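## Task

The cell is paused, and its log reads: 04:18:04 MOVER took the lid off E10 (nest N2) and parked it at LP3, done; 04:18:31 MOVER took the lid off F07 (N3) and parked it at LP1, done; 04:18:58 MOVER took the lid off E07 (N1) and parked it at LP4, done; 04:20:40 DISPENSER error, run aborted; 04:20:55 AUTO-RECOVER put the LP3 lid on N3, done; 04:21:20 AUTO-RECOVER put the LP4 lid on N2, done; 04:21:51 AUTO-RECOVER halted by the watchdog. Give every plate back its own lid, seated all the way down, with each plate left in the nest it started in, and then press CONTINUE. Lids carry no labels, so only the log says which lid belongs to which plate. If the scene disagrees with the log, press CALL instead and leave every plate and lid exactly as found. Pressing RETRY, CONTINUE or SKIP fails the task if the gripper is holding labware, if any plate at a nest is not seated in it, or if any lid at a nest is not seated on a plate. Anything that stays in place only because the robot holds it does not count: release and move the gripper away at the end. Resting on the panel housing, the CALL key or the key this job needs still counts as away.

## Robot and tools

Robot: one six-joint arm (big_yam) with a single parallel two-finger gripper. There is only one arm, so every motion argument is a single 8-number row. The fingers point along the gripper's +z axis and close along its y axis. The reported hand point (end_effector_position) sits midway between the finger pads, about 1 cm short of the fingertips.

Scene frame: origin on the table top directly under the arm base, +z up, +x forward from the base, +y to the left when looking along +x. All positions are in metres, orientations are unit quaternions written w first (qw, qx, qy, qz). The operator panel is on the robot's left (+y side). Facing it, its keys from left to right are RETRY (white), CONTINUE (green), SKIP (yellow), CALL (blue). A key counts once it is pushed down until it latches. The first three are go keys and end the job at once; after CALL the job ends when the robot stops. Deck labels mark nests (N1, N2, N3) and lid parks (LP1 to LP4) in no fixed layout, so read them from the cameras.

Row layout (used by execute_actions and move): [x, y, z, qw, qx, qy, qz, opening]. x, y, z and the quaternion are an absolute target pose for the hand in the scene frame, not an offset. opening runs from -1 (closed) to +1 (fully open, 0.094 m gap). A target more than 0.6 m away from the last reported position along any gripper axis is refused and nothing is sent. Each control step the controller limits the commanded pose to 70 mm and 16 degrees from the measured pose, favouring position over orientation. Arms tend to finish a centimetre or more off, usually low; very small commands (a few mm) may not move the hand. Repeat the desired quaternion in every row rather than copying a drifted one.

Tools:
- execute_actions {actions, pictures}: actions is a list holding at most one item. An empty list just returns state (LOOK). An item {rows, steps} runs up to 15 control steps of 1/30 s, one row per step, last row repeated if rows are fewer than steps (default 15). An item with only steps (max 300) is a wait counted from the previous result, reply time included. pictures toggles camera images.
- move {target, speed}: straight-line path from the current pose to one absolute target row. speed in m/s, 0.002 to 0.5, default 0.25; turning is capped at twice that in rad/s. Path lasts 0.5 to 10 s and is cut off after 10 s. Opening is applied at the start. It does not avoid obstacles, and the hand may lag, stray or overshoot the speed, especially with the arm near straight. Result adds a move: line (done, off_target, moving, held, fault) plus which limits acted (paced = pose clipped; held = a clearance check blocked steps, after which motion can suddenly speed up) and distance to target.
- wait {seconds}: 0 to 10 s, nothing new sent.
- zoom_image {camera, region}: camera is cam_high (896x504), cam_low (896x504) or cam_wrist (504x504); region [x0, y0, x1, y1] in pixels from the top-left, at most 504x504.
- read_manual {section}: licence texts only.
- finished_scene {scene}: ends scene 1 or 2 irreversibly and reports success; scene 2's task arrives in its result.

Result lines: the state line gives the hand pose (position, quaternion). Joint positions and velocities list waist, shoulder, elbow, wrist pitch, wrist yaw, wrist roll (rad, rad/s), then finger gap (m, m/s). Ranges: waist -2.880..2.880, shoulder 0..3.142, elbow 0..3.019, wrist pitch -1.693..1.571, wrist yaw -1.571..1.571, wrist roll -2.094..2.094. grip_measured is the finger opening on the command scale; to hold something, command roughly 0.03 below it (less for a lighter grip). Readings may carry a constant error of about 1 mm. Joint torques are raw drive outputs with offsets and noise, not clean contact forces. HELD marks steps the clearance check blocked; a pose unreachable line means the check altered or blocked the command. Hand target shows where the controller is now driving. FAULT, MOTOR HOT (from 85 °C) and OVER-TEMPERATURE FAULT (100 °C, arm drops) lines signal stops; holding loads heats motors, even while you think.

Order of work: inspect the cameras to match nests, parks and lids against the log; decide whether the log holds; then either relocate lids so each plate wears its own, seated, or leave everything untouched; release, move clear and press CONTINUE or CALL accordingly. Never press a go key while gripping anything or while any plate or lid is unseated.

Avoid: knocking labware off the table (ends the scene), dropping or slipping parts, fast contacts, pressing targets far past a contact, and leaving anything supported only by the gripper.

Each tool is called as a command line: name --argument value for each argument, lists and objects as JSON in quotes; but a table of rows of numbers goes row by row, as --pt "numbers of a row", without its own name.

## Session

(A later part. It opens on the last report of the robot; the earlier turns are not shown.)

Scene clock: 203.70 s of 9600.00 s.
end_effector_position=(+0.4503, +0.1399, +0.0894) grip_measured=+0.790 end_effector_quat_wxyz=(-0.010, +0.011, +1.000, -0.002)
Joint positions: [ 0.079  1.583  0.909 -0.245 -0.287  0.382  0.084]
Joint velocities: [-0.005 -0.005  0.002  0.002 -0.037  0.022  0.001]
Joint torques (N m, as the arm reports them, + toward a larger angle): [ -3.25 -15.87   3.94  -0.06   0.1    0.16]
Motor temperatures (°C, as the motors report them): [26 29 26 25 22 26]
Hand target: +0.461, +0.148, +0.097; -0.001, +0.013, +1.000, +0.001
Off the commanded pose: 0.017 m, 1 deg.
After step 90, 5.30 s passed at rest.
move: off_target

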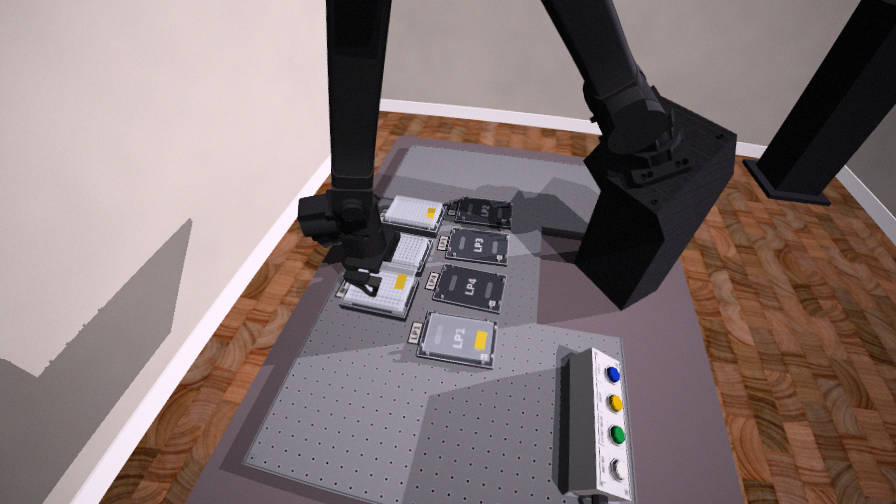

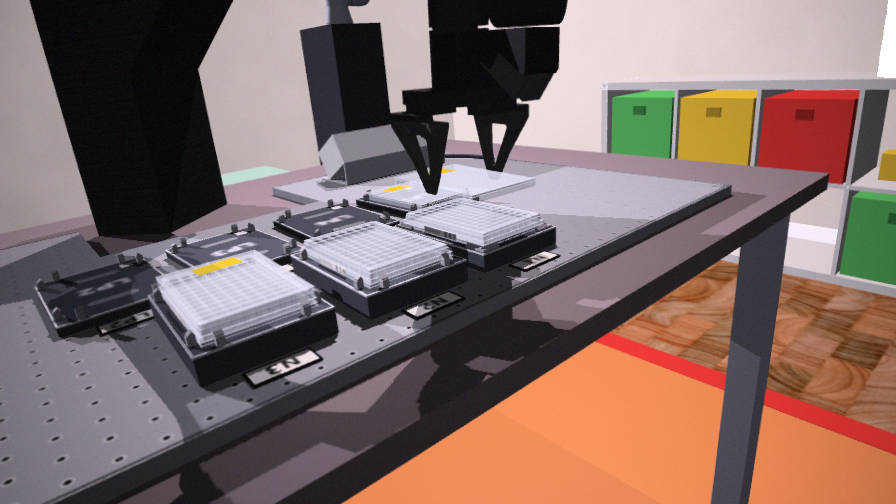

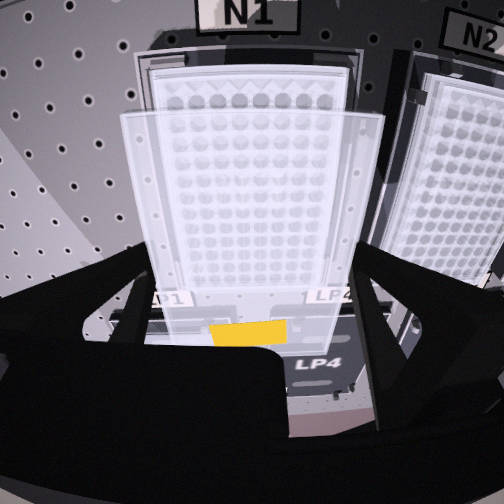

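move --target '[0.465, 0.150, 0.066, 0, 0.012, 1, 0, 0.765]' --speed 0.04

Scene clock: 212.37 s of 9600.00 s.
end_effector_position=(+0.4619, +0.1452, +0.0747) grip_measured=+0.790 end_effector_quat_wxyz=(-0.002, +0.012, +1.000, -0.003)
Joint positions: [ 0.092  1.627  0.949 -0.222 -0.271  0.399  0.084]
Joint velocities: [-0.015 -0.005  0.002 -0.007  0.022 -0.066 -0.001]
Joint torques (N m, as the arm reports them, + toward a larger angle): [ -2.49 -12.16   3.81   0.98   0.12   0.17]
Motor temperatures (°C, as the motors report them): [26 29 26 25 22 26]
Hand target: +0.465, +0.151, +0.067; +0.000, +0.012, +1.000, +0.000
Off the commanded pose: 0.010 m, 0 deg.
After step 90, 4.63 s passed at rest.
move: done

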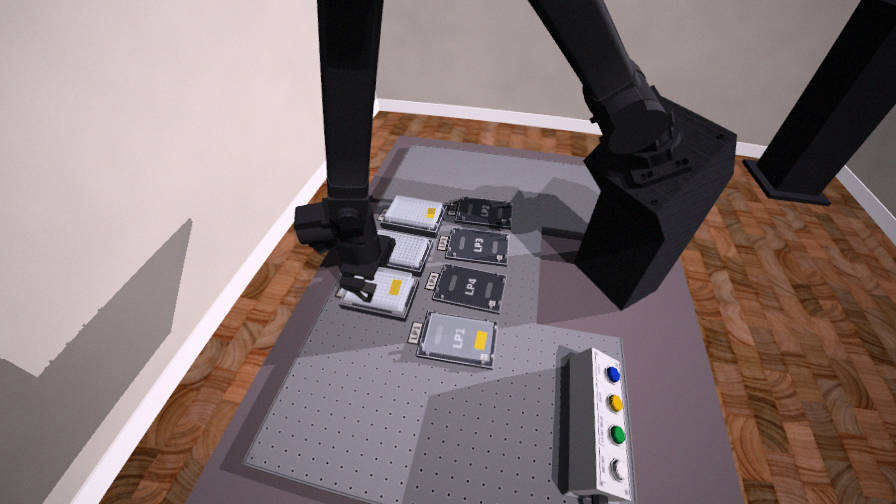

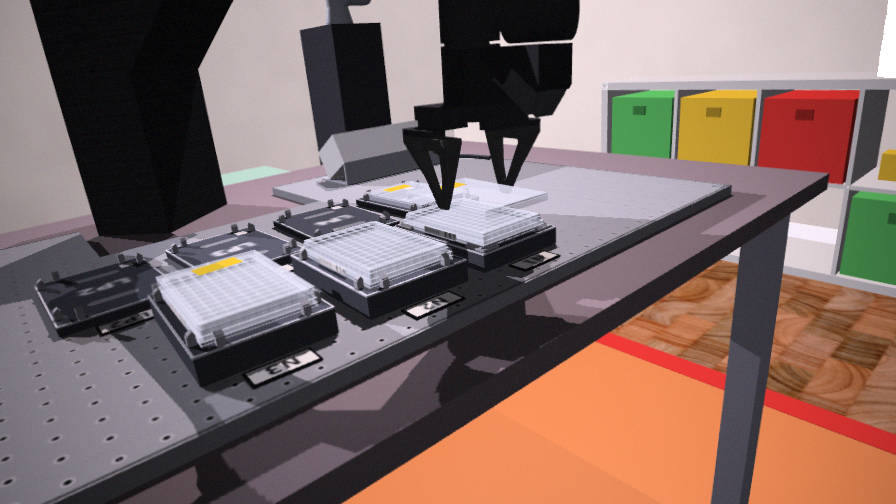

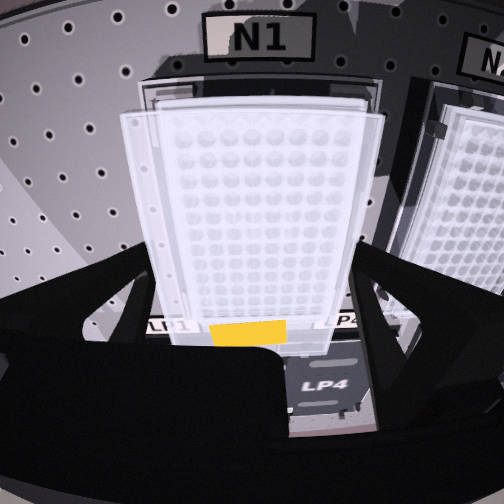

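move --target '[0.4645, 0.1465, 0.057, 0, 0.012, 1, 0, 0.765]' --speed 0.02

Scene clock: 244.53 s of 9600.00 s.
end_effector_position=(+0.4618, +0.1423, +0.0652) grip_measured=+0.790 end_effector_quat_wxyz=(-0.002, +0.013, +1.000, -0.003)
Joint positions: [ 0.092  1.654  0.956 -0.203 -0.271  0.4    0.084]
Joint velocities: [-0.005  0.005  0.007 -0.002  0.066 -0.11  -0.   ]
Joint torques (N m, as the arm reports them, + toward a larger angle): [ -3.3  -11.91   3.64   1.01   0.09   0.16]
Motor temperatures (°C, as the motors report them): [26 29 26 25 22 26]
Hand target: +0.465, +0.147, +0.057; -0.000, +0.012, +1.000, +0.000
Off the commanded pose: 0.010 m, 0 deg.
After step 90, 27.90 s passed at rest.
move: done

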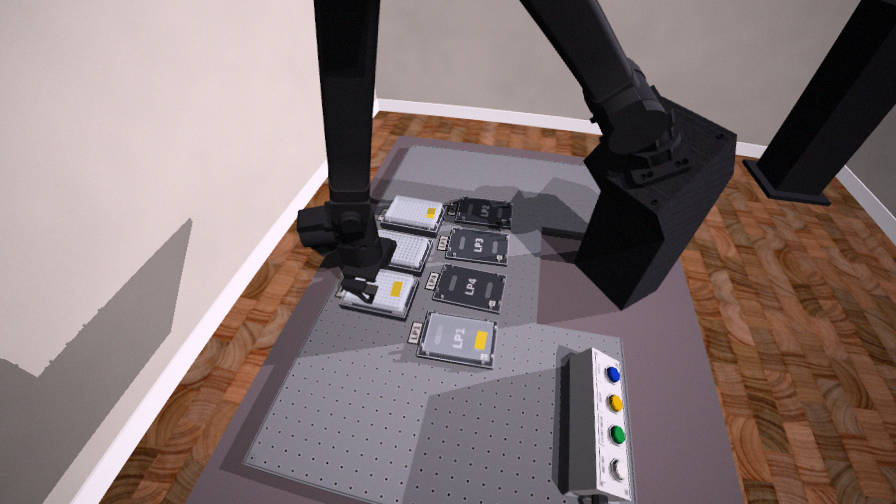

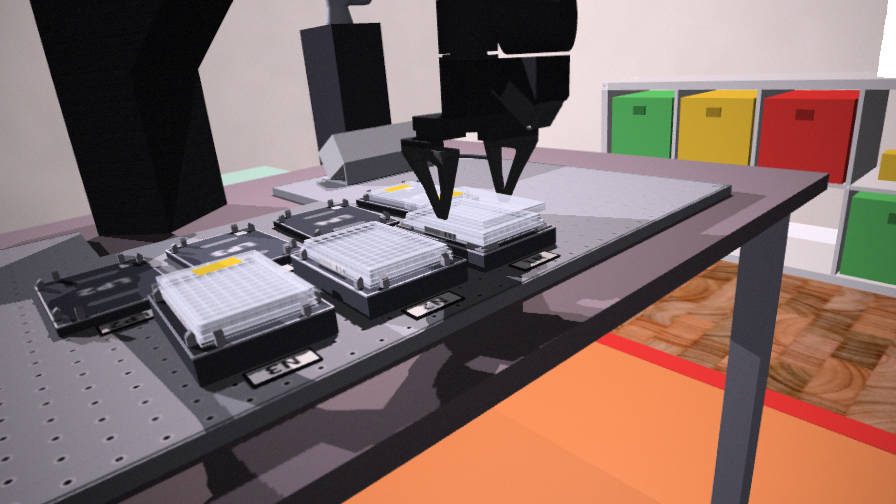

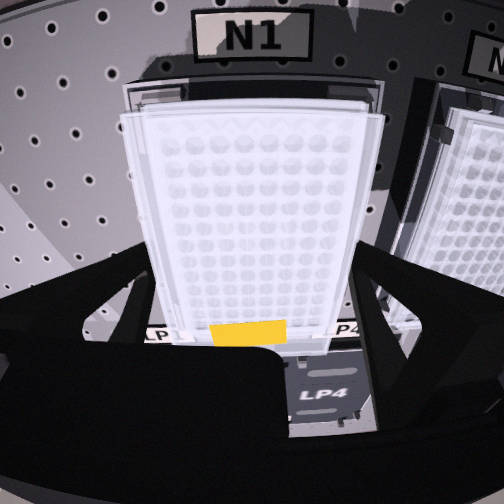

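move --target '[0.4635, 0.146, 0.051, 0, 0.012, 1, 0, 0.765]' --speed 0.015

Scene clock: 254.77 s of 9600.00 s.
end_effector_position=(+0.4603, +0.1398, +0.0599) grip_measured=+0.790 end_effector_quat_wxyz=(-0.002, +0.013, +1.000, -0.004)
Joint positions: [ 0.092  1.669  0.956 -0.19  -0.27   0.4    0.084]
Joint velocities: [-0.005  0.005 -0.002 -0.007 -0.051  0.022  0.001]
Joint torques (N m, as the arm reports them, + toward a larger angle): [ -2.34 -11.87   3.56   0.89   0.15   0.11]
Motor temperatures (°C, as the motors report them): [26 29 26 25 22 26]
Hand target: +0.463, +0.146, +0.051; -0.000, +0.012, +1.000, +0.000
Off the commanded pose: 0.011 m, 1 deg.
After step 90, 6.00 s passed at rest.
move: off_target

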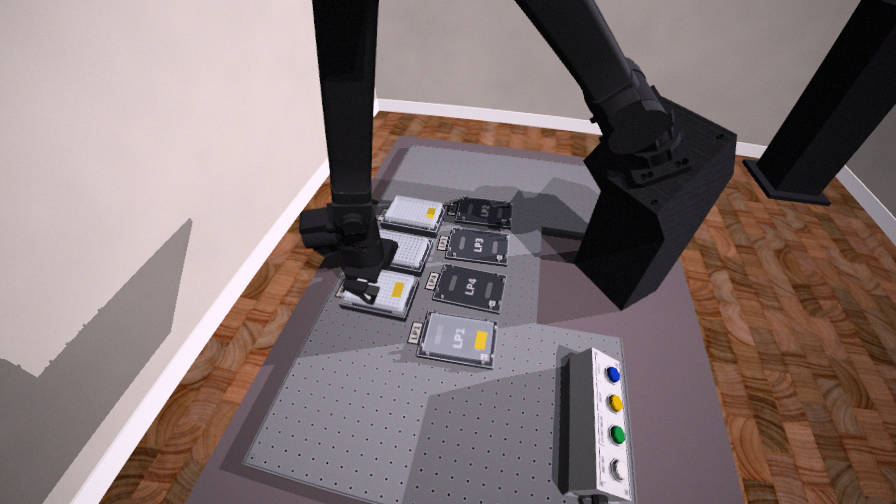

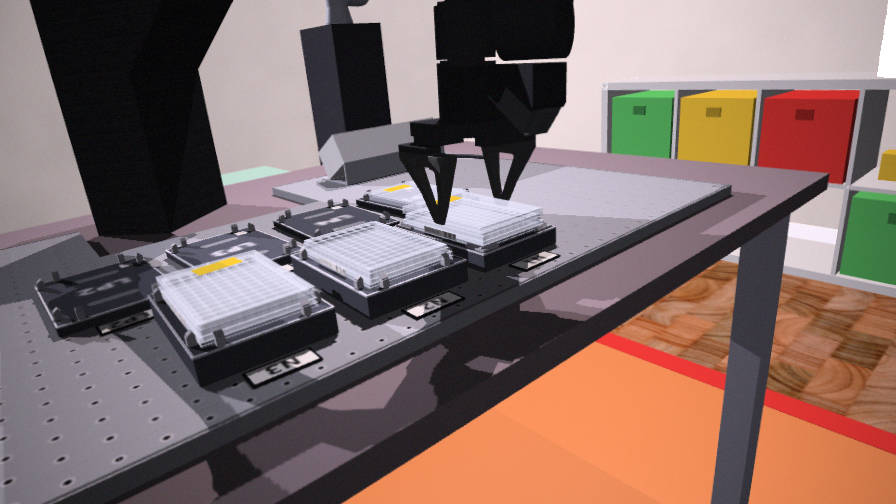

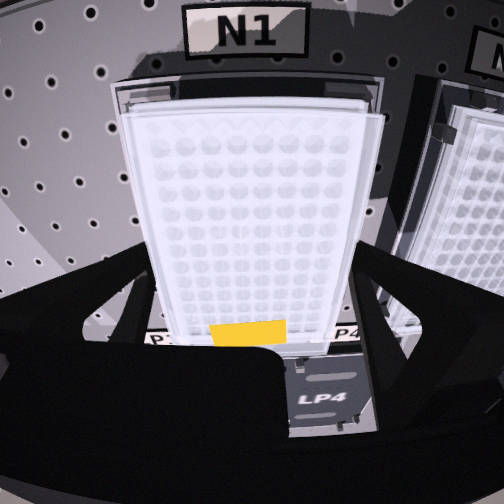

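zoom_image --camera "cam_low" --region '[390, 170, 570, 280]'

Region (390, 170, 570, 280) of cam_low's 896x504 image, scaled by 2.800, with more detail than that image has.

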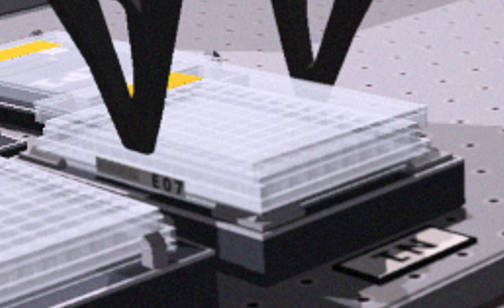

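move --target '[0.4645, 0.1465, 0.048, 0, 0.012, 1, 0, 0.765]' --speed 0.01

Scene clock: 280.70 s of 9600.00 s.
end_effector_position=(+0.4617, +0.1402, +0.0578) grip_measured=+0.790 end_effector_quat_wxyz=(-0.002, +0.013, +1.000, -0.004)
Joint positions: [ 0.093  1.675  0.963 -0.19  -0.269  0.401  0.084]
Joint velocities: [ 0.024 -0.005  0.002 -0.012 -0.051 -0.037  0.   ]
Joint torques (N m, as the arm reports them, + toward a larger angle): [ -3.05 -12.78   3.55   0.92   0.09   0.21]
Motor temperatures (°C, as the motors report them): [26 29 26 25 22 26]
Hand target: +0.464, +0.147, +0.048; -0.000, +0.012, +1.000, +0.000
Off the commanded pose: 0.012 m, 1 deg.
After step 90, 21.33 s passed at rest.
move: off_target

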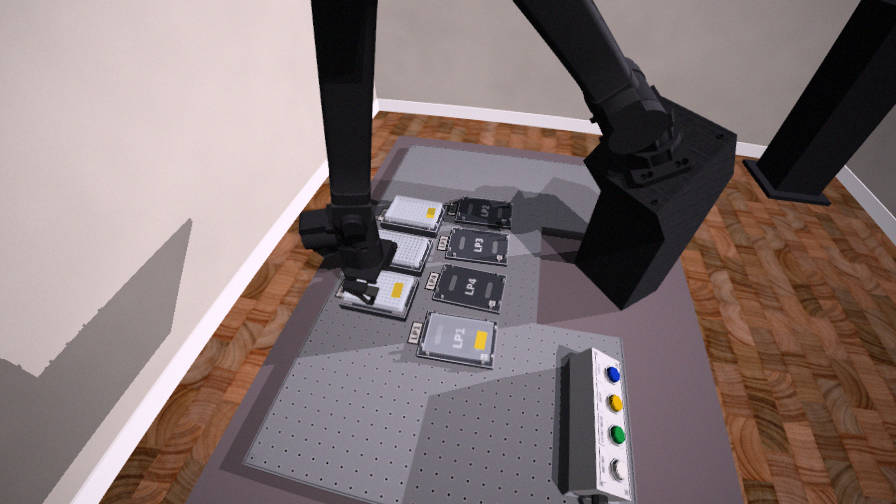

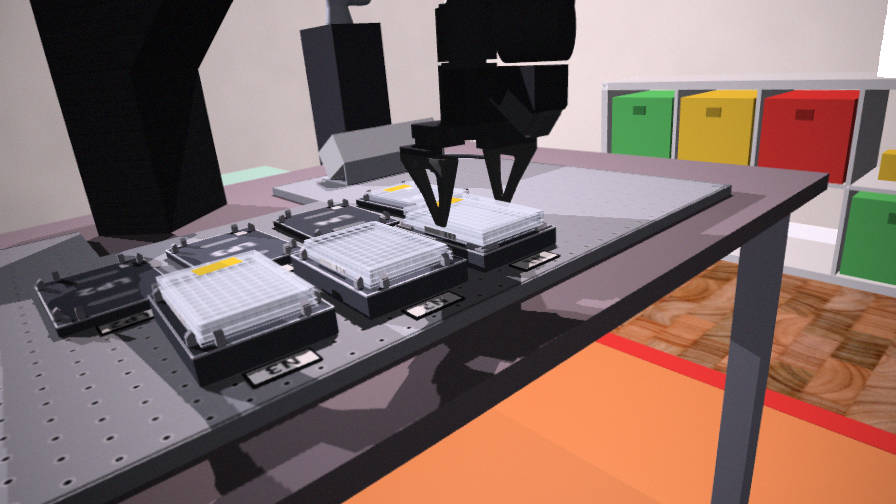

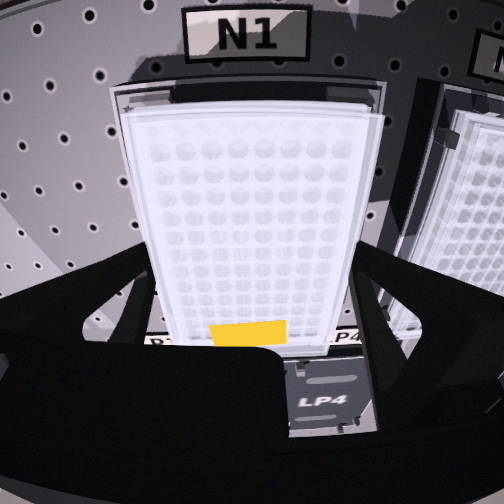

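move --target '[0.4645, 0.148, 0.046, 0, 0.012, 1, 0, 0.765]' --speed 0.01

Scene clock: 286.43 s of 9600.00 s.
end_effector_position=(+0.4614, +0.1400, +0.0565) grip_measured=+0.790 end_effector_quat_wxyz=(-0.002, +0.013, +1.000, -0.006)
Joint positions: [ 0.095  1.678  0.964 -0.188 -0.265  0.401  0.084]
Joint velocities: [-0.005  0.015 -0.002 -0.007 -0.037  0.022 -0.001]
Joint torques (N m, as the arm reports them, + toward a larger angle): [ -2.26 -11.92   3.8    1.21   0.     0.17]
Motor temperatures (°C, as the motors report them): [26 29 26 25 22 26]
Hand target: +0.464, +0.148, +0.047; -0.000, +0.012, +1.000, -0.000
Off the commanded pose: 0.014 m, 1 deg.
After step 90, 1.07 s passed at rest.
move: off_target

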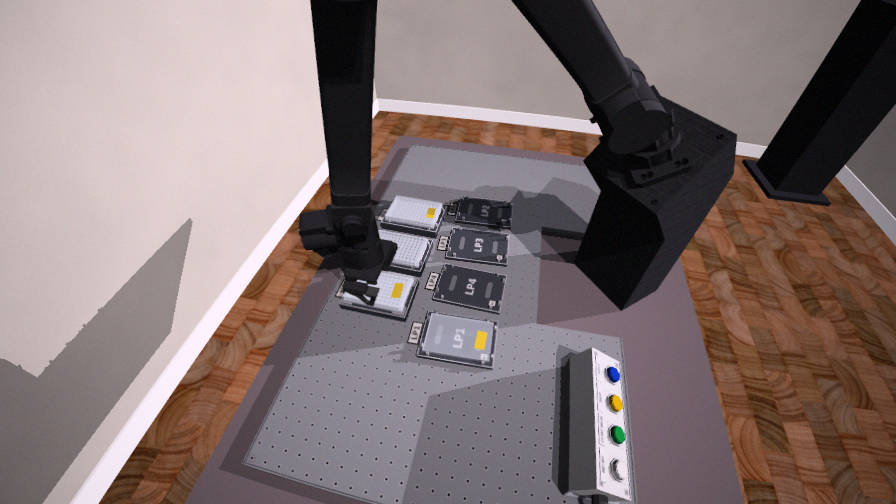

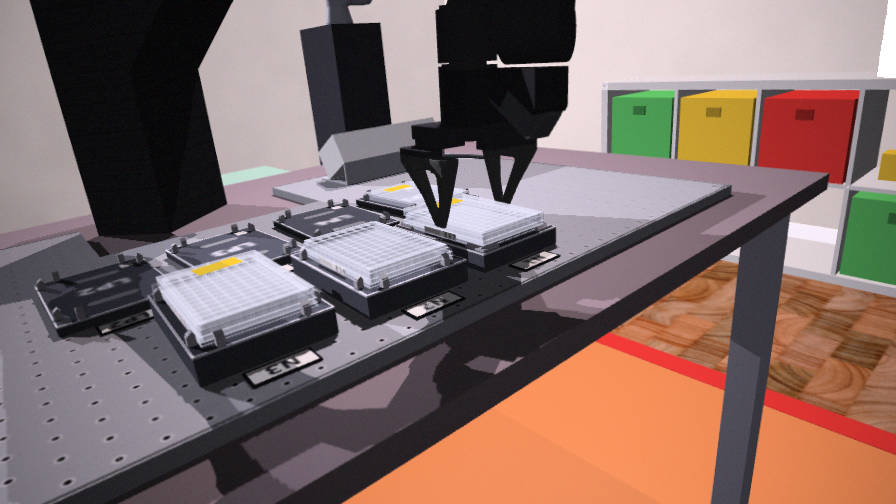

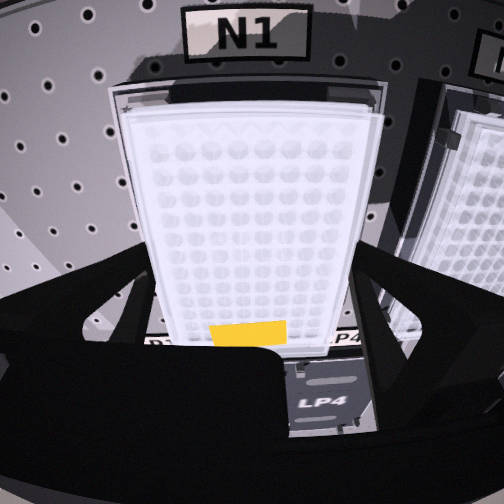

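Near seated. Release, holding position.

execute_actions --actions '[{"rows": [[0.4625, 0.144, 0.051, 0, 0.012, 1, 0, 1]], "steps": 12}]'

Scene clock: 300.50 s of 9600.00 s.
end_effector_position=(+0.4618, +0.1406, +0.0565) grip_measured=+1.000 end_effector_quat_wxyz=(-0.002, +0.012, +1.000, -0.004)
Joint positions: [ 0.095  1.678  0.964 -0.186 -0.267  0.401  0.094]
Joint velocities: [-0.005 -0.005 -0.002 -0.017  0.066 -0.051  0.   ]
Joint torques (N m, as the arm reports them, + toward a larger angle): [ -2.93 -13.36   2.33   1.09  -0.14   0.11]
Motor temperatures (°C, as the motors report them): [26 29 26 26 22 26]
Hand target: +0.462, +0.144, +0.051; -0.000, +0.012, +1.000, +0.000
Off the commanded pose: 0.007 m, 1 deg.
Steps of this call (steps 1 to 90: nothing new was sent; then 10.67 s passed at rest; steps 91 to 102: all 12 steps of this action). Readings (end_effector_position):
91: (+0.4615, +0.1402, +0.0565)
92: (+0.4616, +0.1403, +0.0565)
94: (+0.4618, +0.1406, +0.0565)
98: (+0.4618, +0.1406, +0.0565)
102: the state above

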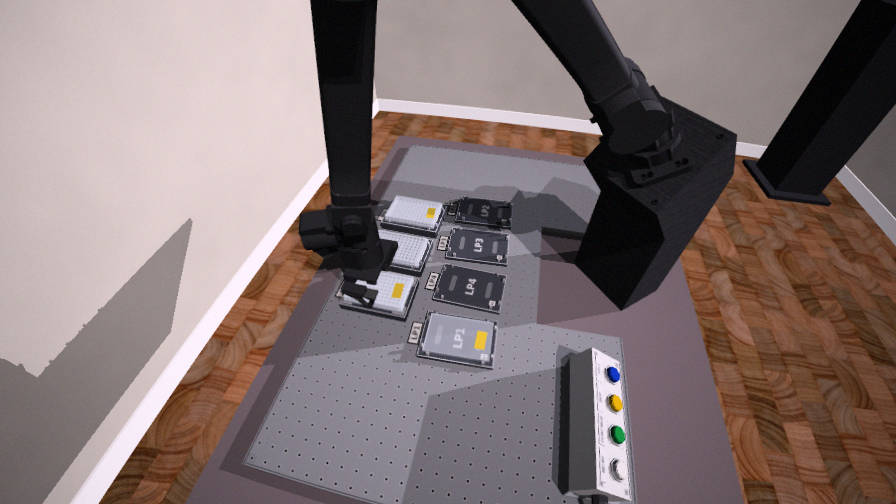

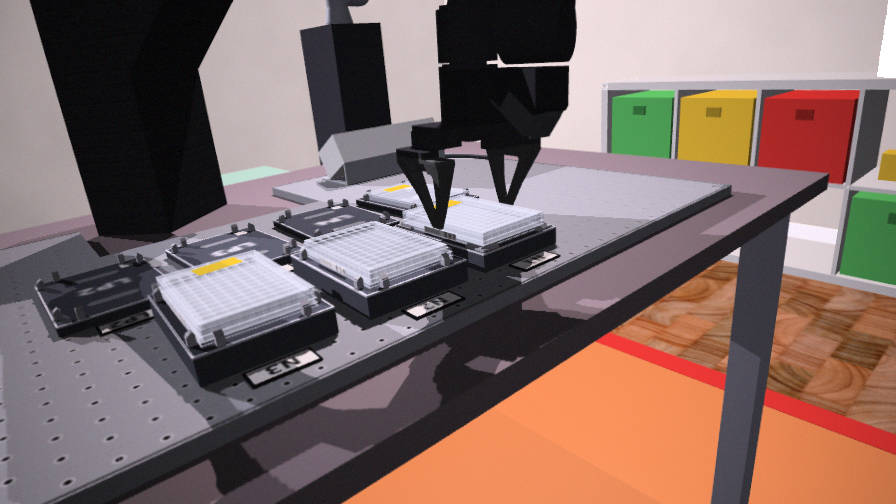

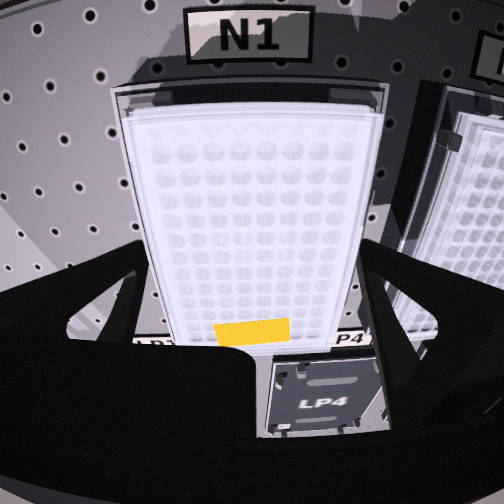

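move --target '[0.462, 0.136, 0.10, 0, 0.012, 1, 0, 1]' --speed 0.06

zoom_image --camera "cam_low" --region '[390, 170, 570, 280]'

Scene clock: 307.50 s of 9600.00 s.
end_effector_position=(+0.4624, +0.1394, +0.0934) grip_measured=+1.000 end_effector_quat_wxyz=(+0.001, +0.012, +1.000, +0.002)
Joint positions: [ 0.066  1.58   0.924 -0.241 -0.295  0.38   0.094]
Joint velocities: [-0.024 -0.015 -0.002  0.022 -0.081  0.007  0.   ]
Joint torques (N m, as the arm reports them, + toward a larger angle): [ -3.71 -15.54   1.66  -0.08  -0.11  -0.07]
Motor temperatures (°C, as the motors report them): [26 29 26 25 22 26]
Hand target: +0.462, +0.136, +0.100; +0.000, +0.012, +1.000, -0.000
Off the commanded pose: 0.007 m, 0 deg.
After step 90, 2.93 s passed at rest.
move: done

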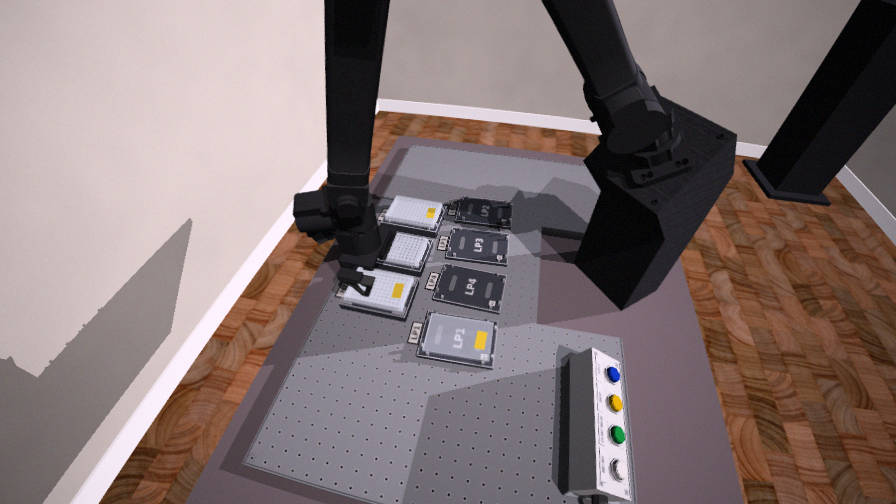

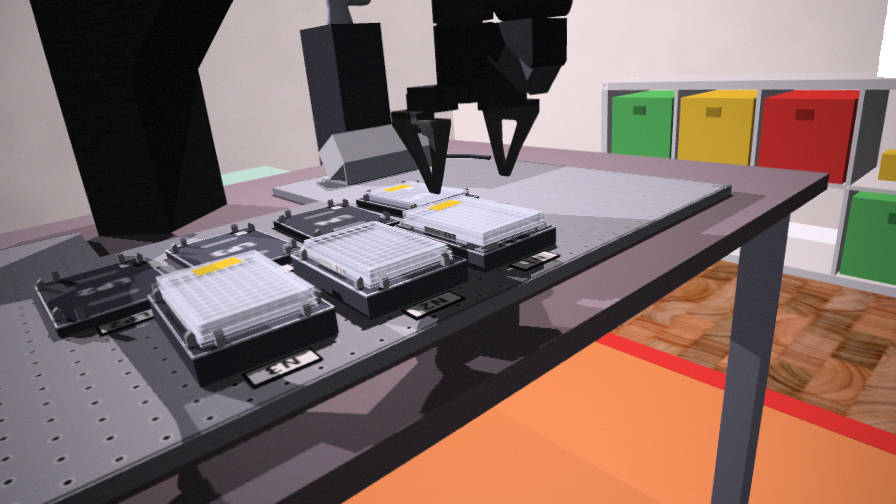

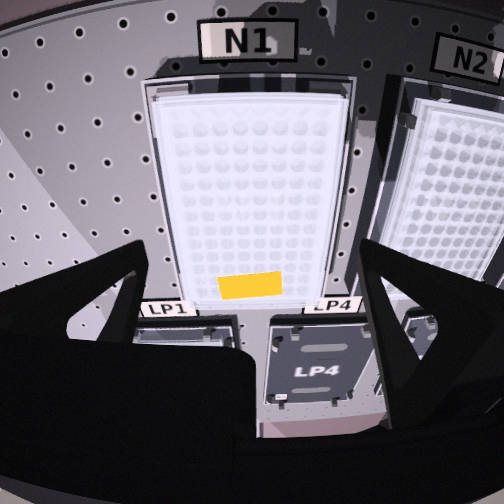

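Region (390, 170, 570, 280) of cam_low's 896x504 image, scaled by 2.800, with more detail than that image has.

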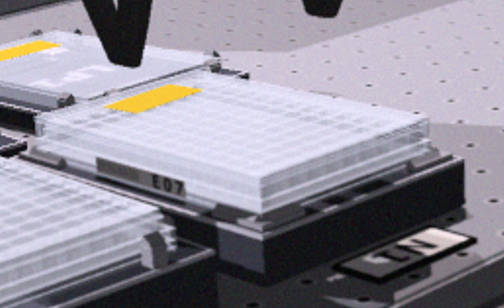

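move --target '[0.463, -0.105, 0.085, 0, 0.012, 1, 0, 1]' --speed 0.2

Scene clock: 318.07 s of 9600.00 s.
end_effector_position=(+0.4665, -0.1043, +0.0873) grip_measured=+1.000 end_effector_quat_wxyz=(+0.004, +0.016, +1.000, -0.004)
Joint positions: [-0.407  1.869  0.983 -0.187 -0.547 -0.042  0.094]
Joint velocities: [-0.005 -0.015  0.007  0.007 -0.037 -0.022  0.   ]
Joint torques (N m, as the arm reports them, + toward a larger angle): [ -7.67 -10.83   3.18   0.19  -0.13  -0.1 ]
Motor temperatures (°C, as the motors report them): [26 30 26 25 22 26]
Hand target: +0.468, -0.106, +0.083; +0.001, +0.011, +1.000, -0.002
Off the commanded pose: 0.004 m, 1 deg.
After step 90, 5.80 s passed at rest.
move: done

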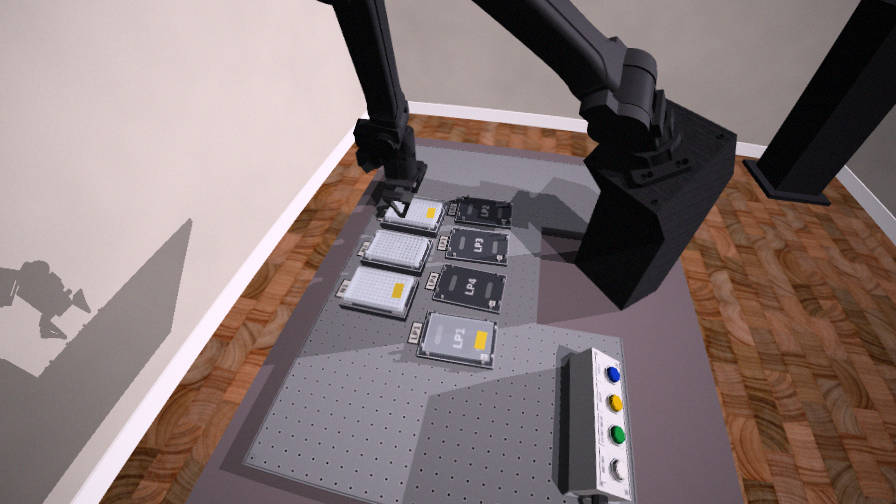

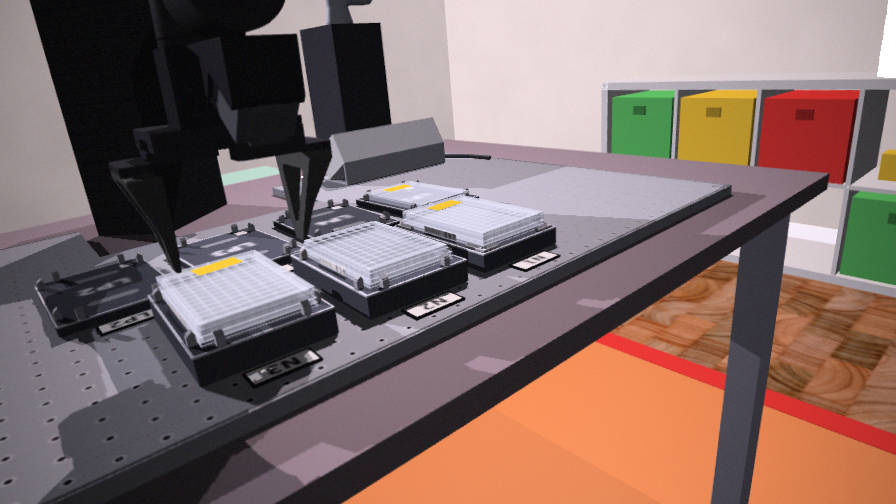

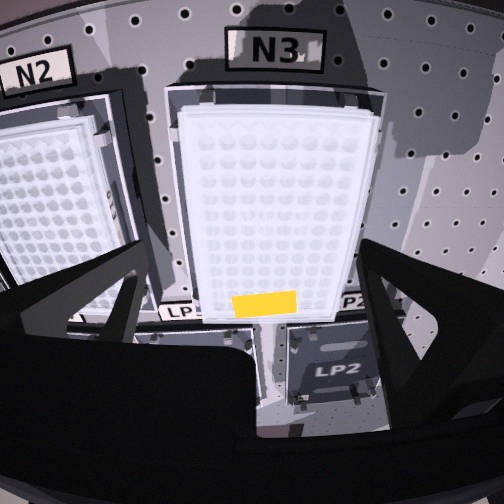

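move --target '[0.464, -0.105, 0.060, 0, 0.010, 1, 0, 1]' --speed 0.04

Scene clock: 329.93 s of 9600.00 s.
end_effector_position=(+0.4614, -0.1080, +0.0697) grip_measured=+1.000 end_effector_quat_wxyz=(-0.000, +0.013, +1.000, -0.002)
Joint positions: [-0.396  1.916  0.996 -0.157 -0.545 -0.042  0.094]
Joint velocities: [-0.015 -0.005  0.017  0.012 -0.081 -0.051  0.   ]
Joint torques (N m, as the arm reports them, + toward a larger angle): [ -5.95 -11.02   2.88   0.94   0.06   0.14]
Motor temperatures (°C, as the motors report them): [26 29 26 25 22 26]
Hand target: +0.464, -0.105, +0.060; -0.000, +0.010, +1.000, +0.000
Off the commanded pose: 0.010 m, 0 deg.
After step 90, 7.83 s passed at rest.
move: done

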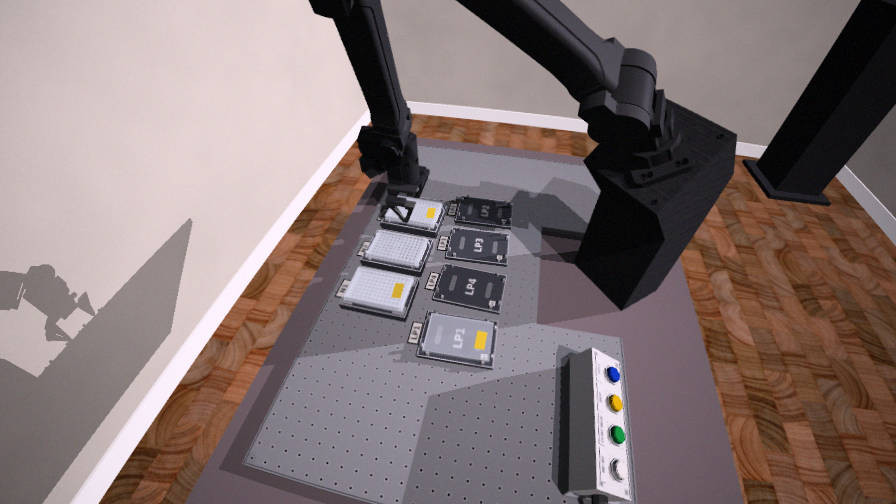

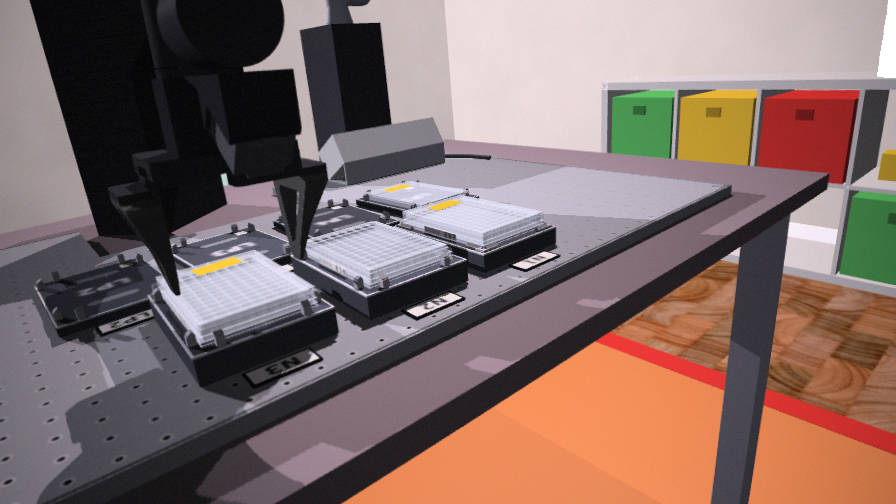

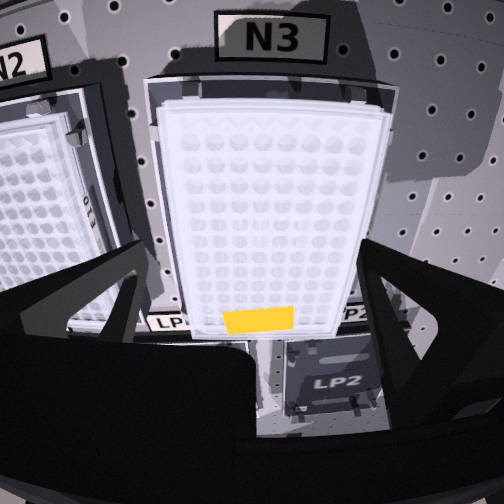

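move --target '[0.4645, -0.112, 0.0465, 0, 0.015, 1, 0, 1]' --speed 0.025

Scene clock: 348.97 s of 9600.00 s.
end_effector_position=(+0.4635, -0.1164, +0.0575) grip_measured=+1.000 end_effector_quat_wxyz=(+0.001, +0.018, +1.000, -0.005)
Joint positions: [-0.396  1.956  1.02  -0.137 -0.539 -0.029  0.094]
Joint velocities: [-0.015  0.015  0.007  0.012 -0.037 -0.007  0.   ]
Joint torques (N m, as the arm reports them, + toward a larger angle): [ -6.51 -10.38   2.78   0.86  -0.17   0.16]
Motor temperatures (°C, as the motors report them): [26 29 26 25 22 26]
Hand target: +0.465, -0.112, +0.047; +0.000, +0.015, +1.000, +0.000
Off the commanded pose: 0.012 m, 1 deg.
After step 90, 14.70 s passed at rest.
move: off_target

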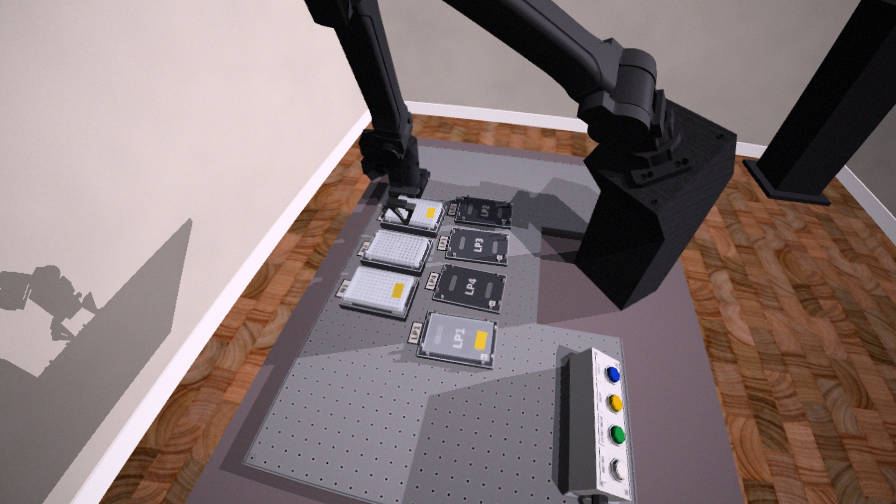

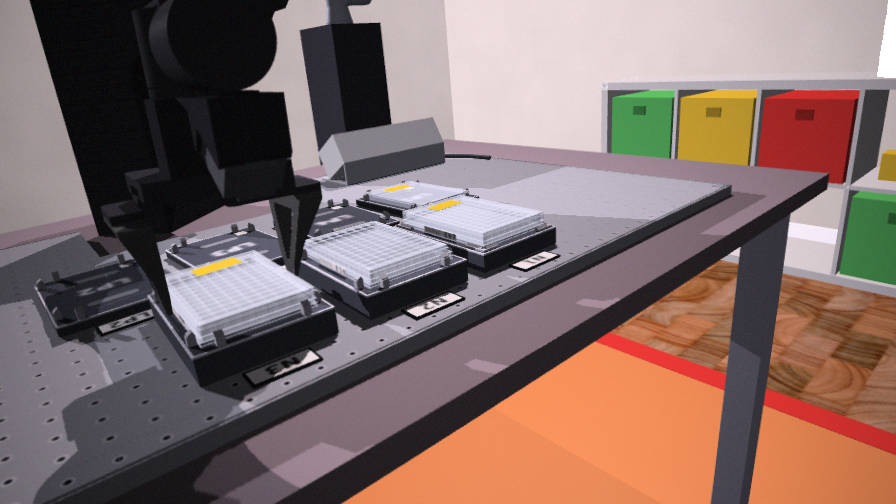

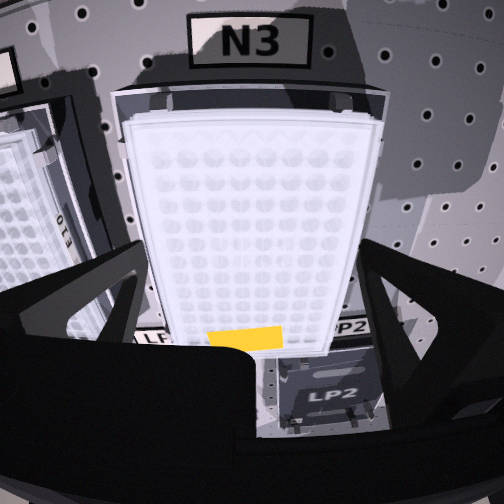

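move --target '[0.4635, -0.1085, 0.0465, 0, 0.012, 1, 0, 1]' --speed 0.01

Scene clock: 381.33 s of 9600.00 s.
end_effector_position=(+0.4642, -0.1133, +0.0560) grip_measured=+1.000 end_effector_quat_wxyz=(+0.002, +0.015, +1.000, -0.004)
Joint positions: [-0.389  1.956  1.02  -0.133 -0.539 -0.029  0.094]
Joint velocities: [ 0.005  0.015 -0.017 -0.012 -0.066 -0.051  0.   ]
Joint torques (N m, as the arm reports them, + toward a larger angle): [ -7.3  -11.15   1.8    0.92  -0.04   0.12]
Motor temperatures (°C, as the motors report them): [26 29 26 25 22 26]
Hand target: +0.463, -0.108, +0.047; -0.000, +0.012, +1.000, +0.000
Off the commanded pose: 0.011 m, 1 deg.
After step 90, 27.80 s passed at rest.
move: off_target

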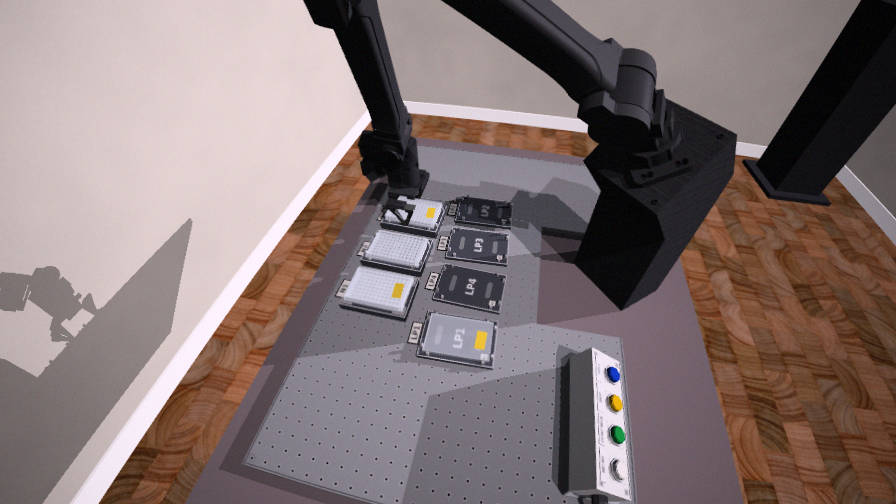

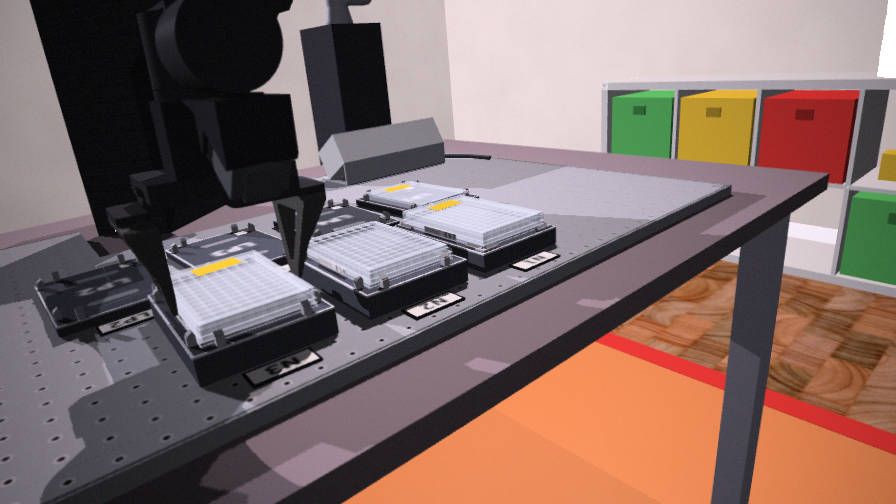

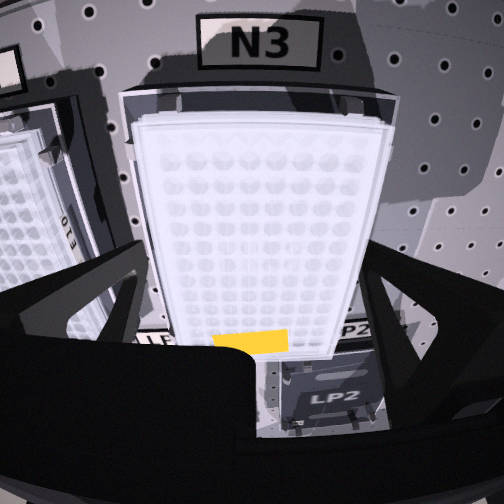

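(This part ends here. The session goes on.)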